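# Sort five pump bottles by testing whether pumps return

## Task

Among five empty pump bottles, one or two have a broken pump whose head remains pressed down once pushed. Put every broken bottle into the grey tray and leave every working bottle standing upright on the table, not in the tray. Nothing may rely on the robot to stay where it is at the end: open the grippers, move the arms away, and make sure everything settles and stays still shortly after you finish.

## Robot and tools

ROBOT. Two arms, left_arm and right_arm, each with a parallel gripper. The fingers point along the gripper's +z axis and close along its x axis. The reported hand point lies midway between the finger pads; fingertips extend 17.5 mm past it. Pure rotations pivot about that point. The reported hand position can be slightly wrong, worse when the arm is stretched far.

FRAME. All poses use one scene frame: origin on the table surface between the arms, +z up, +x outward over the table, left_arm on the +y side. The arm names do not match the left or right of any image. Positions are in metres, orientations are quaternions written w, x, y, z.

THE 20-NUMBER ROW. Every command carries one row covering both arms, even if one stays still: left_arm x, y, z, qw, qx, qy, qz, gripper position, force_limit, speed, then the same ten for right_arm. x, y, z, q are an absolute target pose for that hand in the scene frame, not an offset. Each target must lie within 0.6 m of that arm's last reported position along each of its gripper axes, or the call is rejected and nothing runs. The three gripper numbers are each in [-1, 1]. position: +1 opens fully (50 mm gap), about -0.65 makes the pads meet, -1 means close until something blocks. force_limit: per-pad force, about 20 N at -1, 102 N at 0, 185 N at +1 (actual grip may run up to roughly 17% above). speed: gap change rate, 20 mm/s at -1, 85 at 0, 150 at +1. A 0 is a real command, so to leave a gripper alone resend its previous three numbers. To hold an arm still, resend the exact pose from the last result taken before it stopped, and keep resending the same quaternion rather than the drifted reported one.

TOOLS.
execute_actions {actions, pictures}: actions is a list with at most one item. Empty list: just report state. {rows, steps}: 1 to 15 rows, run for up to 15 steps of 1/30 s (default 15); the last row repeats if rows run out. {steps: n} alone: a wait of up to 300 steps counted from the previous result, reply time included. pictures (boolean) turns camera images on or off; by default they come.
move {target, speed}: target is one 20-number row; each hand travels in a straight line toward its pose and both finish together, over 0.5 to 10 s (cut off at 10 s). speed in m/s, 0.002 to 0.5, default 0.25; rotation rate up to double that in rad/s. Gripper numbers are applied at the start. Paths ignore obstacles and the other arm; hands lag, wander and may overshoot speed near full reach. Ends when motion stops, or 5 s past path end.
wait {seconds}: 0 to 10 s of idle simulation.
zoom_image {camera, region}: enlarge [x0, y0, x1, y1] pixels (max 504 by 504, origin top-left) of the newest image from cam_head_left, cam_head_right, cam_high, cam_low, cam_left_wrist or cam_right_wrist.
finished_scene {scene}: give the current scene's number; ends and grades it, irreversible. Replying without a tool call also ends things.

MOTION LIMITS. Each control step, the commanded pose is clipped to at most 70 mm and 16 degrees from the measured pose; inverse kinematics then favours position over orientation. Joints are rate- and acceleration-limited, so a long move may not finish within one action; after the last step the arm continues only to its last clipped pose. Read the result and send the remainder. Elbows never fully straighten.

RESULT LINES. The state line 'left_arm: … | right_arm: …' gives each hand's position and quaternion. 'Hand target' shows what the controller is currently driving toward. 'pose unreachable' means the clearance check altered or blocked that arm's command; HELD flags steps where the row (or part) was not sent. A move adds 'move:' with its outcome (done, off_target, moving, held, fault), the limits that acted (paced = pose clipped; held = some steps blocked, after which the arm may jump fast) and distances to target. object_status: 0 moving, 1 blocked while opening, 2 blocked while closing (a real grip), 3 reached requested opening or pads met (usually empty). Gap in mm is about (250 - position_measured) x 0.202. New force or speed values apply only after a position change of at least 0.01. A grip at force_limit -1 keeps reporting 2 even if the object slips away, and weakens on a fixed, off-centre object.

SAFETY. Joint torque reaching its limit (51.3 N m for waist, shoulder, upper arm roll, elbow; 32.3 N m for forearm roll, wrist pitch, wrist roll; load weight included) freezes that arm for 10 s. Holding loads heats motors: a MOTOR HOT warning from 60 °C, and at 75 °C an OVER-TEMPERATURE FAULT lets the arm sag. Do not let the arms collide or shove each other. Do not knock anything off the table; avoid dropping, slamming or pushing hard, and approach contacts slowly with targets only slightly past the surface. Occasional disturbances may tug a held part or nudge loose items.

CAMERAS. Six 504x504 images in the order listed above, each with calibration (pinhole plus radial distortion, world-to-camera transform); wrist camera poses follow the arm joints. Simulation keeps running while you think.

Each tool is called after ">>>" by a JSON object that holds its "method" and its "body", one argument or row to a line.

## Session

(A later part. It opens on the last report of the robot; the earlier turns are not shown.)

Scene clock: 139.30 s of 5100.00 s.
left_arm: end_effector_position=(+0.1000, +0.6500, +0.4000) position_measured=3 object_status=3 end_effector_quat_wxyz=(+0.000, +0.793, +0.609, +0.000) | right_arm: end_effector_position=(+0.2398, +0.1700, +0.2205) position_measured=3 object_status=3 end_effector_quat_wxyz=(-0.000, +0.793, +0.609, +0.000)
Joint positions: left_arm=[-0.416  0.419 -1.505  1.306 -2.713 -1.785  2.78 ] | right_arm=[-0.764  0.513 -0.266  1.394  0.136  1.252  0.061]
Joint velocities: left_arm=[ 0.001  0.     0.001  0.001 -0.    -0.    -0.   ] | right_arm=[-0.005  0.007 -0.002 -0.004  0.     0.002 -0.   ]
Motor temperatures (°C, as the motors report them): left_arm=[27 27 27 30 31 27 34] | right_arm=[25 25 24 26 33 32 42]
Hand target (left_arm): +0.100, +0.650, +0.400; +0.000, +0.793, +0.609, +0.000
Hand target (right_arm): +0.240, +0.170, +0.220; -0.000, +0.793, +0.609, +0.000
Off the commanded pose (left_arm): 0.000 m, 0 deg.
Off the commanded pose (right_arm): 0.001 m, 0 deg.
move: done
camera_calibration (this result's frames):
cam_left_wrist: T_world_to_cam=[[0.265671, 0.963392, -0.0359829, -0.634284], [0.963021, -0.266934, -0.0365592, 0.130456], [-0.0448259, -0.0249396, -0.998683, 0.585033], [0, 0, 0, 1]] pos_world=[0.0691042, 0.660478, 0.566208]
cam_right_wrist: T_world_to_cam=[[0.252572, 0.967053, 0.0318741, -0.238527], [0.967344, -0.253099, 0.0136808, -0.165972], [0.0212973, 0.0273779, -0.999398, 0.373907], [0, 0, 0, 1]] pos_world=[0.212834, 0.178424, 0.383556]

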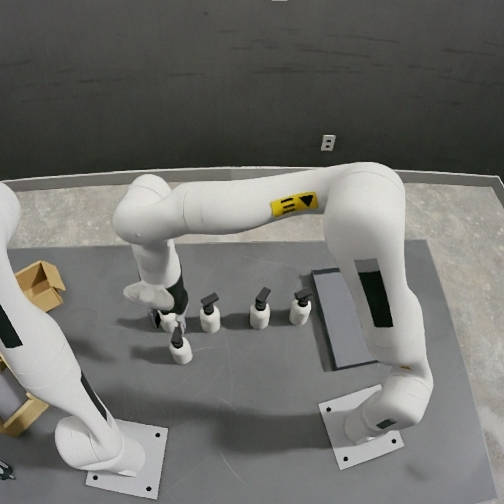

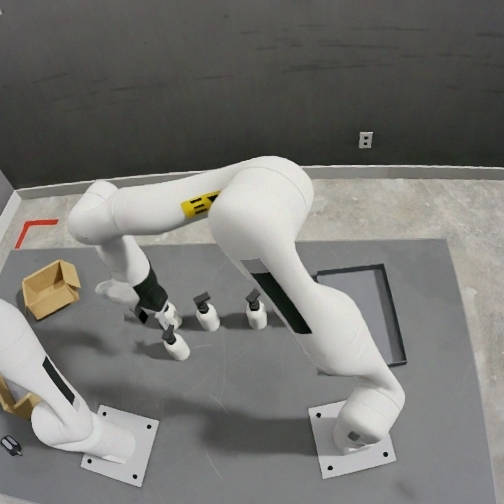

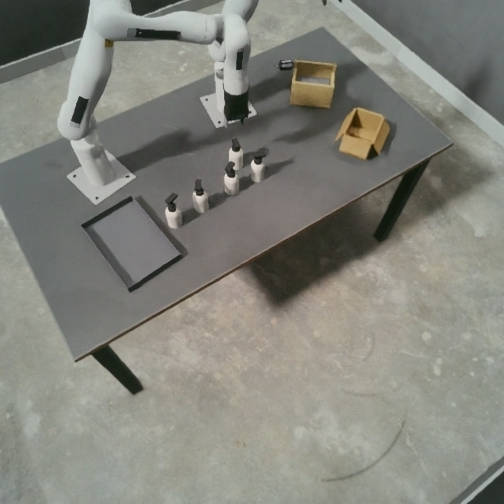

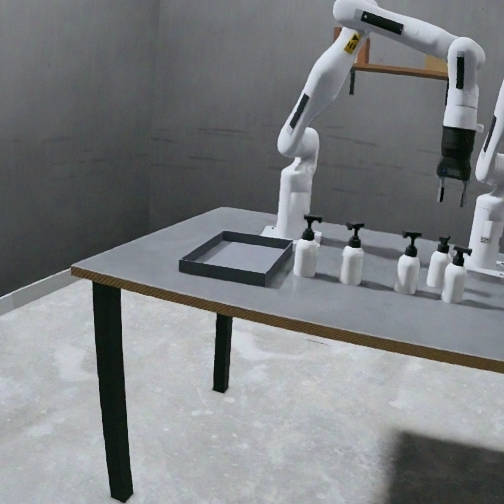

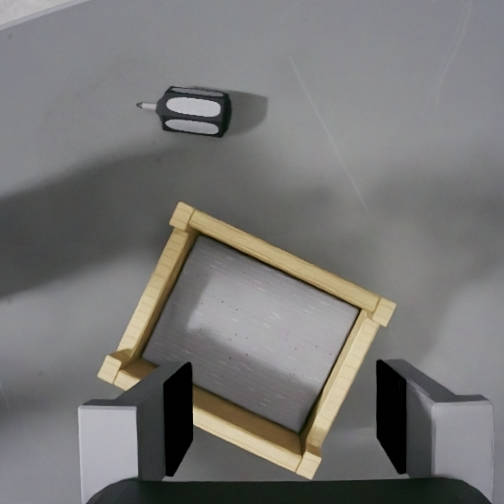

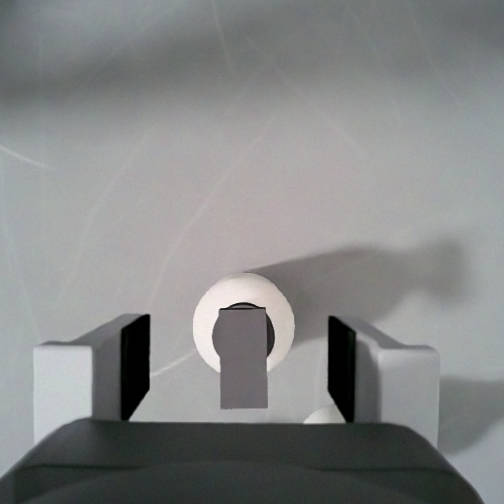

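>>> {"method": "move", "body": {
  "target": [0.1,0.65,0.4,0,0.793,0.609,0,1,-0.6,1,0.24,0.17,0.12,0,0.793,0.609,0,1,-0.6,1],
  "speed": 0.12
}}

>>> {"method": "move", "body": {
  "target": [0.1,0.65,0.4,0,0.793,0.609,0,1,-0.6,1,0.24,0.17,0.12,0,0.793,0.609,0,-1,-0.6,0.5]
}}

>>> {"method": "move", "body": {
  "target": [0.1,0.65,0.4,0,0.793,0.609,0,1,-0.6,1,0.24,0.17,0.29,0,0.793,0.609,0,-1,-0.6,0.5],
  "speed": 0.2
}}

Scene clock: 148.17 s of 5100.00 s.
left_arm: end_effector_position=(+0.1000, +0.6500, +0.4000) position_measured=3 object_status=3 end_effector_quat_wxyz=(-0.000, +0.793, +0.609, +0.000) | right_arm: end_effector_position=(+0.2402, +0.1704, +0.1200) position_measured=3 object_status=3 end_effector_quat_wxyz=(-0.000, +0.793, +0.609, +0.000)
Joint positions: left_arm=[-0.416  0.419 -1.505  1.306 -2.713 -1.785  2.78 ] | right_arm=[-0.77   0.622 -0.251  1.556  0.175  0.985  0.029]
Joint velocities: left_arm=[ 0.001 -0.001  0.     0.001 -0.    -0.001 -0.   ] | right_arm=[-0.001  0.003 -0.     0.001 -0.001 -0.002 -0.   ]
Motor temperatures (°C, as the motors report them): left_arm=[27 27 27 30 31 27 34] | right_arm=[25 25 24 26 33 32 42]
Hand target (left_arm): +0.100, +0.650, +0.400; +0.000, +0.793, +0.609, +0.000
Hand target (right_arm): +0.240, +0.170, +0.120; -0.000, +0.793, +0.609, -0.000
Off the commanded pose (left_arm): 0.000 m, 0 deg.
Off the commanded pose (right_arm): 0.000 m, 0 deg.
After step 90, 4.63 s passed at rest.
move: done
camera_calibration (this result's frames):
cam_left_wrist: T_world_to_cam=[[0.265667, 0.963393, -0.0359795, -0.634286], [0.963022, -0.26693, -0.0365761, 0.130466], [-0.0448412, -0.024932, -0.998683, 0.585028], [0, 0, 0, 1]] pos_world=[0.0691007, 0.660478, 0.566208]
cam_right_wrist: T_world_to_cam=[[0.251528, 0.967359, 0.0308383, -0.235396], [0.967619, -0.252037, 0.0138428, -0.165153], [0.0211634, 0.0263579, -0.999429, 0.27366], [0, 0, 0, 1]] pos_world=[0.213222, 0.178875, 0.283049]

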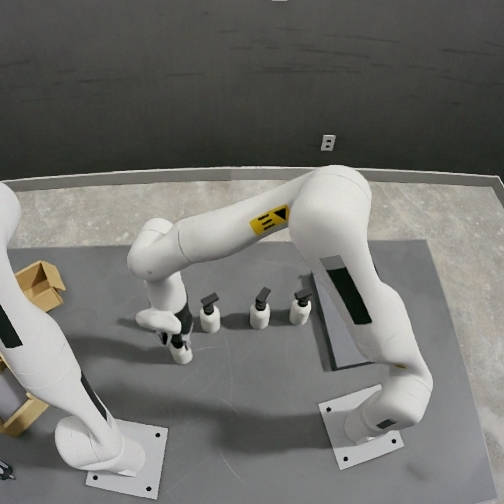

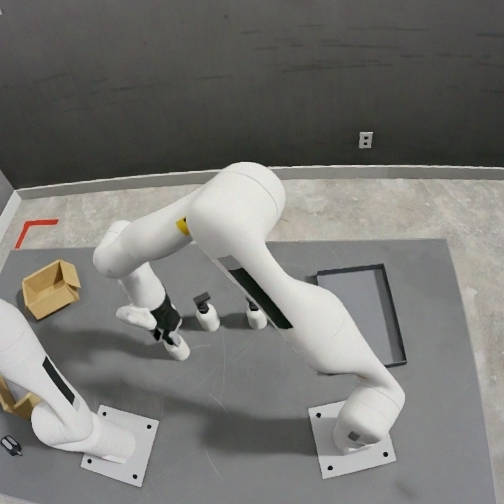

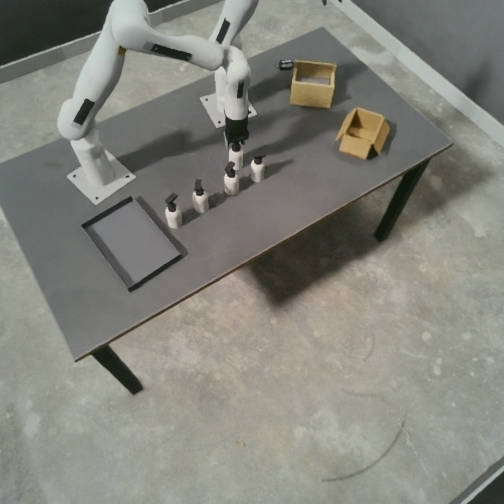

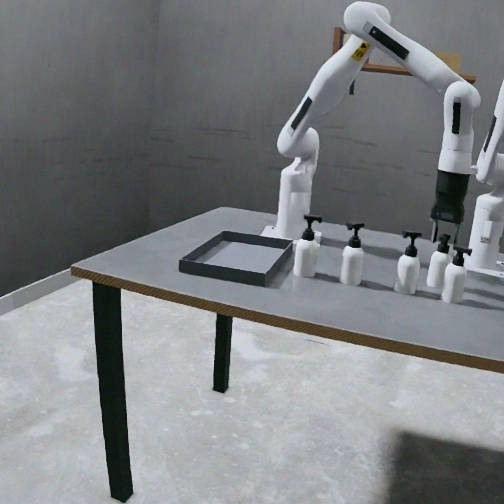

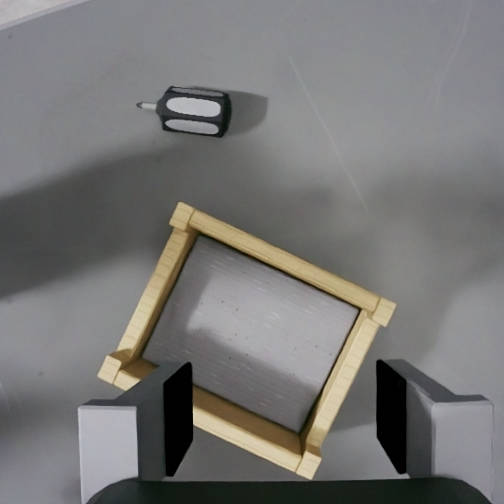

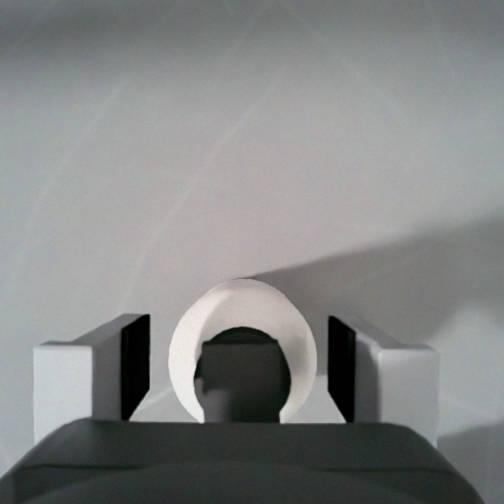

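Scene clock: 148.87 s of 5100.00 s.
left_arm: end_effector_position=(+0.1000, +0.6500, +0.4000) position_measured=3 object_status=3 end_effector_quat_wxyz=(-0.000, +0.793, +0.609, +0.000) | right_arm: end_effector_position=(+0.2402, +0.1709, +0.1210) position_measured=160 object_status=2 end_effector_quat_wxyz=(-0.001, +0.793, +0.609, +0.001)
Joint positions: left_arm=[-0.416  0.419 -1.505  1.306 -2.713 -1.785  2.78 ] | right_arm=[-0.77   0.62  -0.252  1.557  0.175  0.984  0.028]
Joint velocities: left_arm=[-0.    -0.002  0.    -0.     0.002 -0.001  0.   ] | right_arm=[ 0.    -0.001  0.001  0.    -0.     0.    -0.001]
Motor temperatures (°C, as the motors report them): left_arm=[27 27 27 30 31 27 34] | right_arm=[25 25 24 26 33 32 42]
Hand target (left_arm): +0.100, +0.650, +0.400; +0.000, +0.793, +0.609, +0.000
Hand target (right_arm): +0.240, +0.170, +0.120; -0.000, +0.793, +0.609, -0.000
Off the commanded pose (left_arm): 0.000 m, 0 deg.
Off the commanded pose (right_arm): 0.001 m, 0 deg.
move: done
camera_calibration (this result's frames):
cam_left_wrist: T_world_to_cam=[[0.265667, 0.963393, -0.0359795, -0.634286], [0.963022, -0.26693, -0.036576, 0.130466], [-0.0448411, -0.024932, -0.998683, 0.585028], [0, 0, 0, 1]] pos_world=[0.0691007, 0.660478, 0.566208]
cam_right_wrist: T_world_to_cam=[[0.25182, 0.967198, 0.0334013, -0.236273], [0.967521, -0.252394, 0.0141937, -0.164975], [0.0221583, 0.0287422, -0.999341, 0.273934], [0, 0, 0, 1]] pos_world=[0.213045, 0.17901, 0.283987]

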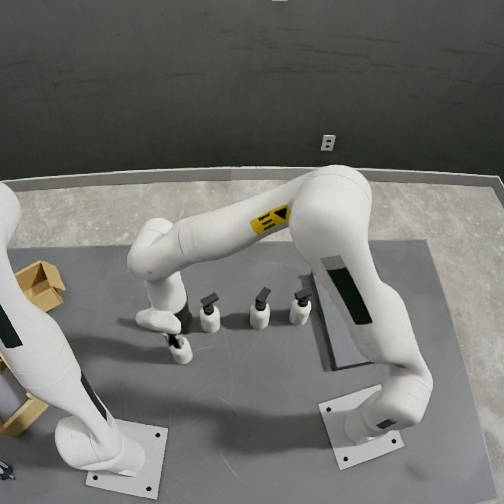

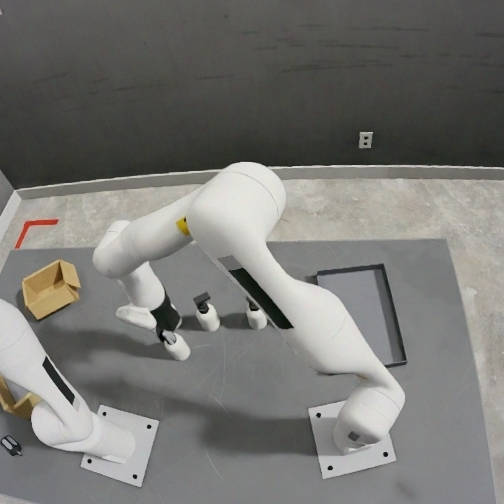

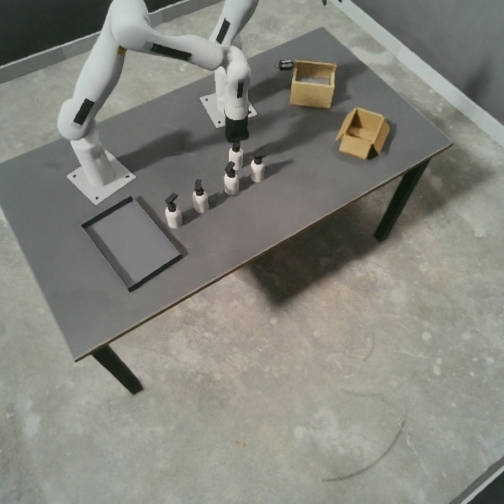

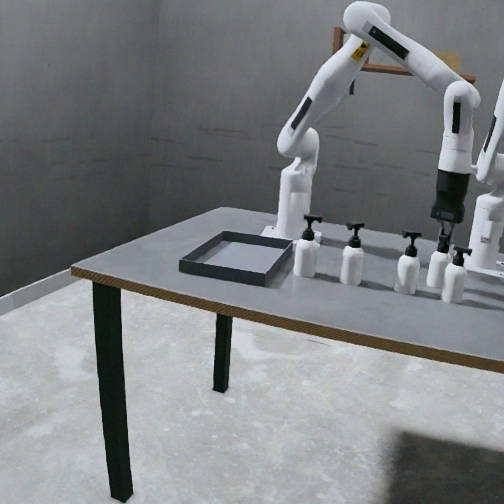

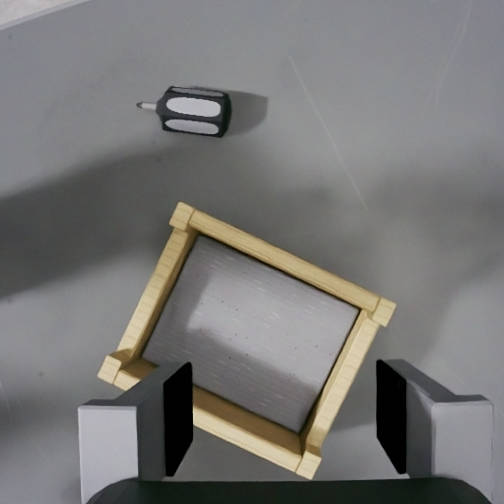

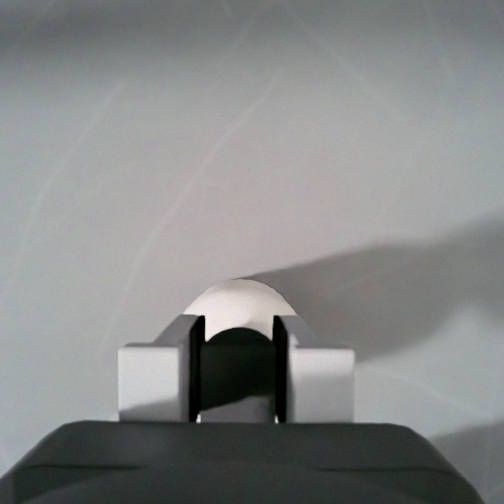

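Scene clock: 150.17 s of 5100.00 s.
left_arm: end_effector_position=(+0.1000, +0.6500, +0.4000) position_measured=3 object_status=3 end_effector_quat_wxyz=(-0.000, +0.793, +0.609, +0.000) | right_arm: end_effector_position=(+0.2397, +0.1693, +0.2902) position_measured=160 object_status=2 end_effector_quat_wxyz=(-0.000, +0.793, +0.609, +0.000)
Joint positions: left_arm=[-0.416  0.419 -1.505  1.306 -2.713 -1.785  2.78 ] | right_arm=[-0.77   0.472 -0.267  1.231  0.121  1.453  0.077]
Joint velocities: left_arm=[ 0.002 -0.     0.001 -0.001  0.001  0.001 -0.   ] | right_arm=[-0.002  0.003 -0.    -0.004  0.     0.004  0.   ]
Motor temperatures (°C, as the motors report them): left_arm=[27 27 27 30 31 27 34] | right_arm=[25 25 24 26 33 32 42]
Hand target (left_arm): +0.100, +0.650, +0.400; +0.000, +0.793, +0.609, +0.000
Hand target (right_arm): +0.240, +0.169, +0.290; +0.000, +0.793, +0.609, +0.000
Off the commanded pose (left_arm): 0.000 m, 0 deg.
Off the commanded pose (right_arm): 0.001 m, 0 deg.
move: done
camera_calibration (this result's frames):
cam_left_wrist: T_world_to_cam=[[0.265666, 0.963393, -0.0359796, -0.634286], [0.963022, -0.26693, -0.036576, 0.130466], [-0.0448411, -0.0249321, -0.998683, 0.585028], [0, 0, 0, 1]] pos_world=[0.0691007, 0.660478, 0.566208]
cam_right_wrist: T_world_to_cam=[[0.252919, 0.966995, 0.0308727, -0.239815], [0.967253, -0.253432, 0.013931, -0.166963], [0.0212953, 0.0263382, -0.999426, 0.443751], [0, 0, 0, 1]] pos_world=[0.212699, 0.177899, 0.453226]

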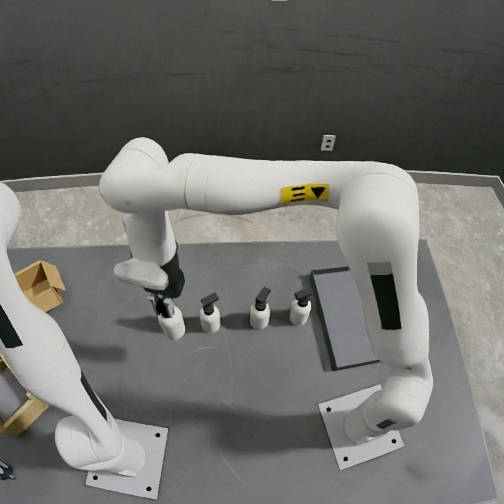

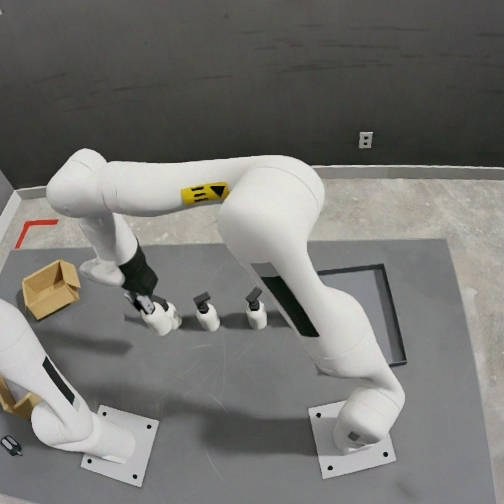

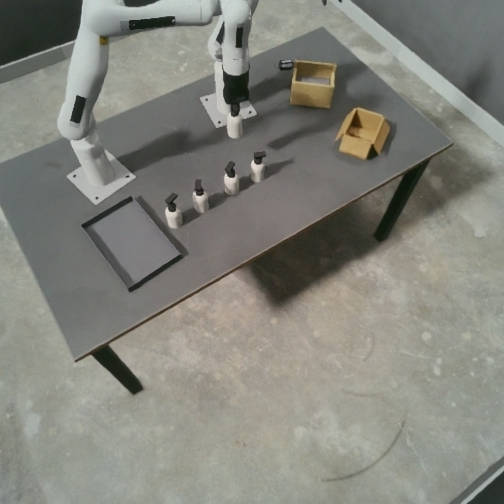

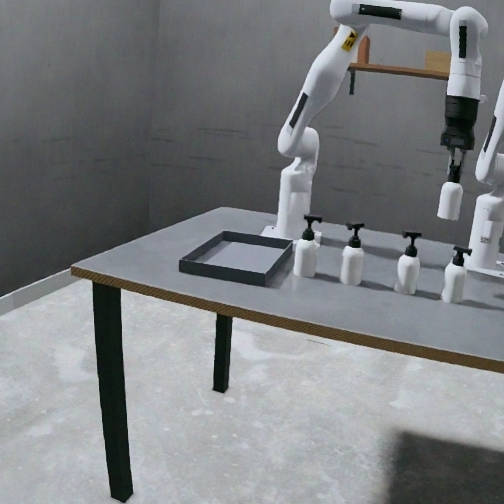

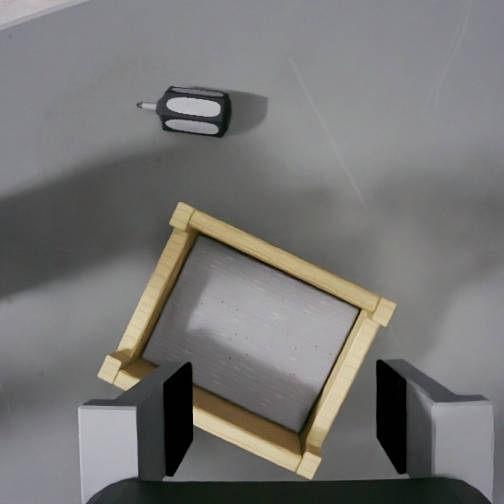

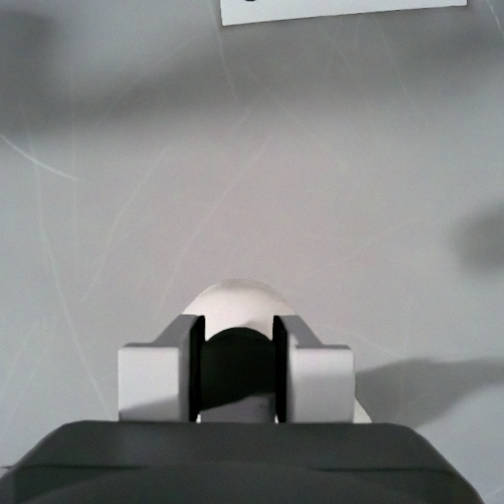

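>>> {"method": "move", "body": {
  "target": [0.1,0.65,0.4,0,0.793,0.609,0,1,-0.6,1,0.39,-0.29,0.29,0,0.793,0.609,0,-1,-0.6,0.5],
  "speed": 0.3
}}

>>> {"method": "move", "body": {
  "target": [0.1,0.65,0.4,0,0.793,0.609,0,1,-0.6,1,0.39,-0.29,0.14,0,0.793,0.609,0,-1,-0.6,0.5],
  "speed": 0.18
}}

Scene clock: 157.07 s of 5100.00 s.
left_arm: end_effector_position=(+0.1000, +0.6500, +0.4000) position_measured=3 object_status=3 end_effector_quat_wxyz=(-0.000, +0.793, +0.609, -0.000) | right_arm: end_effector_position=(+0.3909, -0.2908, +0.2900) position_measured=160 object_status=2 end_effector_quat_wxyz=(+0.002, +0.793, +0.610, -0.001)
Joint positions: left_arm=[-0.416  0.419 -1.505  1.306 -2.713 -1.785  2.78 ] | right_arm=[ 0.098  0.187  0.108  1.634 -0.015  1.321  1.31 ]
Joint velocities: left_arm=[-0.     0.    -0.    -0.    -0.001  0.    -0.   ] | right_arm=[ 0.006  0.006  0.006 -0.003 -0.001  0.002  0.004]
Motor temperatures (°C, as the motors report them): left_arm=[27 27 27 30 31 27 34] | right_arm=[25 25 24 26 33 32 42]
Hand target (left_arm): +0.100, +0.650, +0.400; +0.000, +0.793, +0.609, +0.000
Hand target (right_arm): +0.391, -0.291, +0.290; +0.002, +0.793, +0.609, -0.001
Off the commanded pose (left_arm): 0.000 m, 0 deg.
Off the commanded pose (right_arm): 0.001 m, 0 deg.
After step 90, 1.77 s passed at rest.
move: done
camera_calibration (this result's frames):
cam_left_wrist: T_world_to_cam=[[0.265667, 0.963393, -0.0359798, -0.634286], [0.963022, -0.26693, -0.0365761, 0.130466], [-0.0448413, -0.0249323, -0.998683, 0.585029], [0, 0, 0, 1]] pos_world=[0.0691007, 0.660478, 0.566208]
cam_right_wrist: T_world_to_cam=[[0.250693, 0.967719, 0.0259286, 0.169432], [0.96782, -0.251144, 0.0158638, -0.429931], [0.0218635, 0.0211173, -0.999538, 0.45069], [0, 0, 0, 1]] pos_world=[0.363767, -0.281455, 0.452909]

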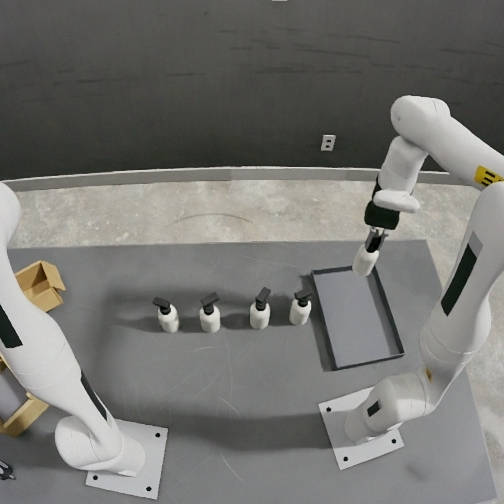

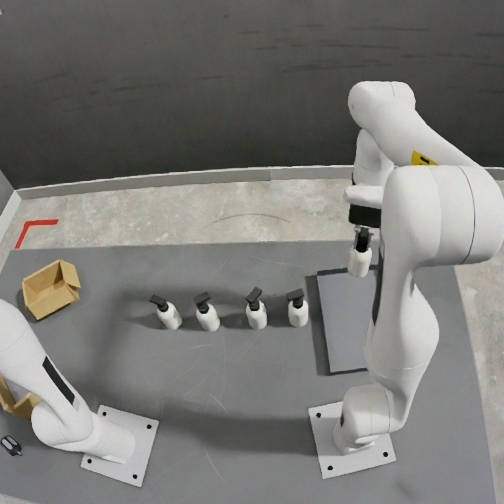

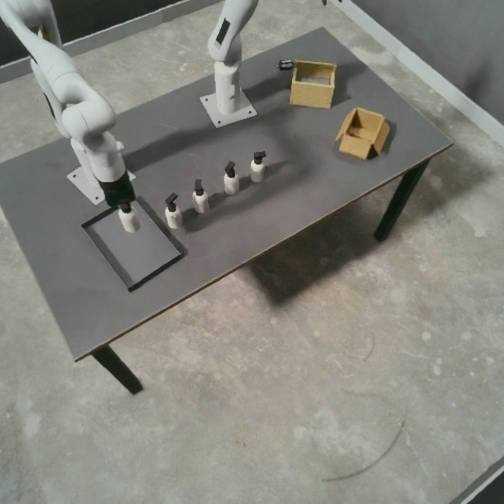

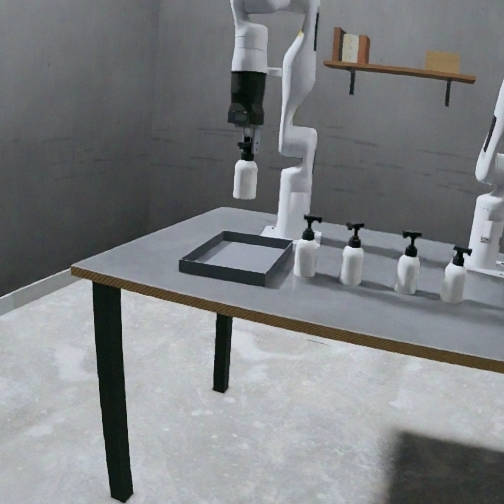

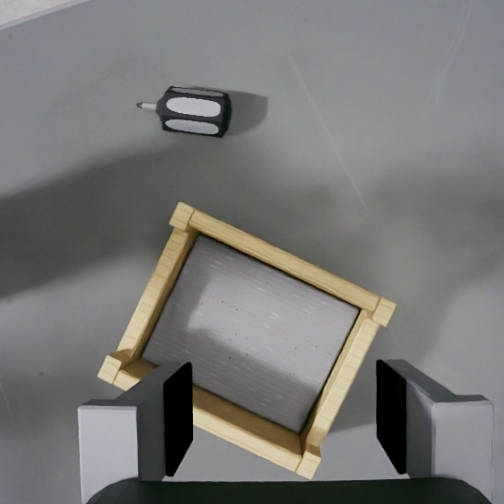

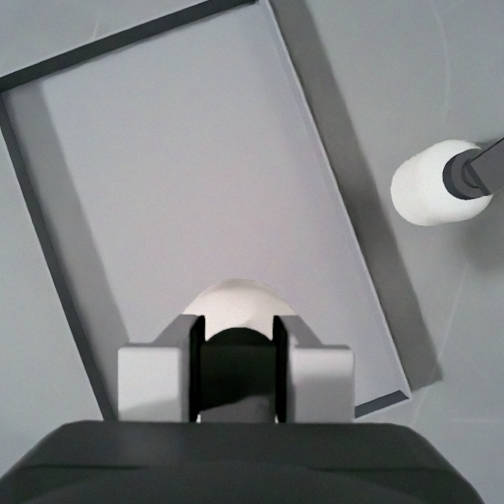

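Scene clock: 158.40 s of 5100.00 s.
left_arm: end_effector_position=(+0.1000, +0.6500, +0.4000) position_measured=3 object_status=3 end_effector_quat_wxyz=(-0.000, +0.793, +0.609, -0.000) | right_arm: end_effector_position=(+0.3907, -0.2899, +0.1400) position_measured=160 object_status=2 end_effector_quat_wxyz=(+0.000, +0.793, +0.609, +0.000)
Joint positions: left_arm=[-0.416  0.419 -1.505  1.306 -2.713 -1.785  2.78 ] | right_arm=[ 0.117  0.359  0.093  1.938 -0.044  0.846  1.335]
Joint velocities: left_arm=[ 0.    -0.001  0.001  0.001  0.     0.    -0.   ] | right_arm=[ 0.001  0.003 -0.001  0.001 -0.    -0.002  0.001]
Motor temperatures (°C, as the motors report them): left_arm=[27 27 27 30 31 27 34] | right_arm=[25 25 24 26 33 32 42]
Hand target (left_arm): +0.100, +0.650, +0.400; +0.000, +0.793, +0.609, +0.000
Hand target (right_arm): +0.391, -0.290, +0.140; -0.000, +0.793, +0.609, +0.000
Off the commanded pose (left_arm): 0.000 m, 0 deg.
Off the commanded pose (right_arm): 0.001 m, 0 deg.
move: done
camera_calibration (this result's frames):
cam_left_wrist: T_world_to_cam=[[0.265667, 0.963393, -0.0359797, -0.634286], [0.963022, -0.26693, -0.036576, 0.130466], [-0.0448411, -0.0249322, -0.998683, 0.585029], [0, 0, 0, 1]] pos_world=[0.0691007, 0.660478, 0.566209]
cam_right_wrist: T_world_to_cam=[[0.251, 0.967494, 0.0308978, 0.171581], [0.967751, -0.251516, 0.0140632, -0.426957], [0.0213774, 0.0263715, -0.999424, 0.302431], [0, 0, 0, 1]] pos_world=[0.363656, -0.281365, 0.30296]

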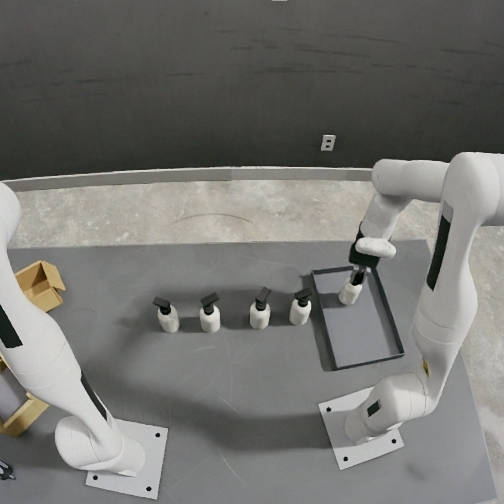

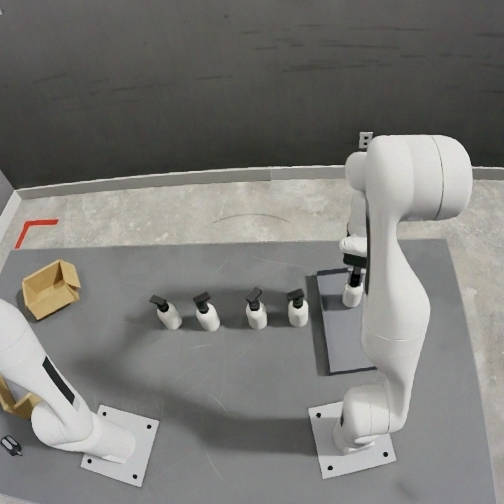

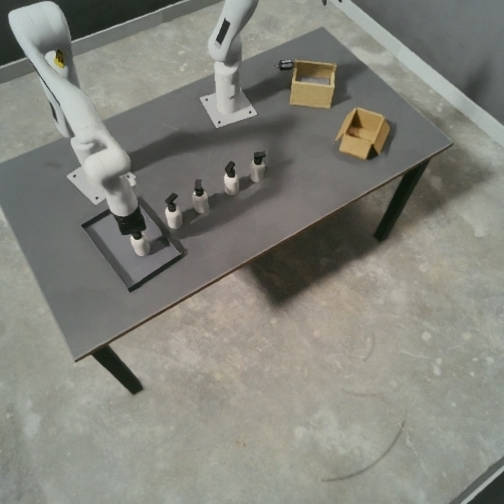

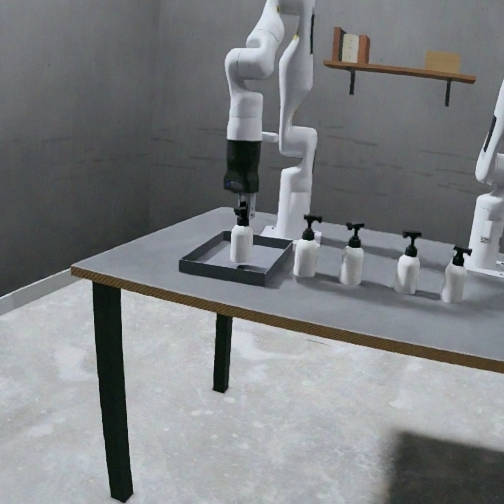

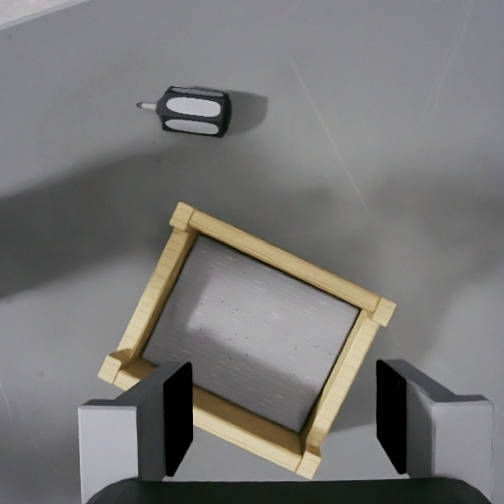

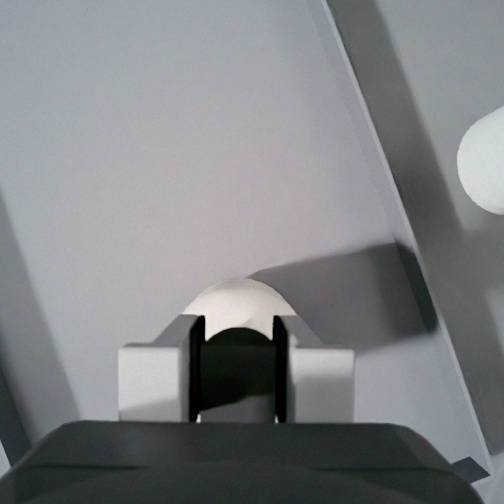

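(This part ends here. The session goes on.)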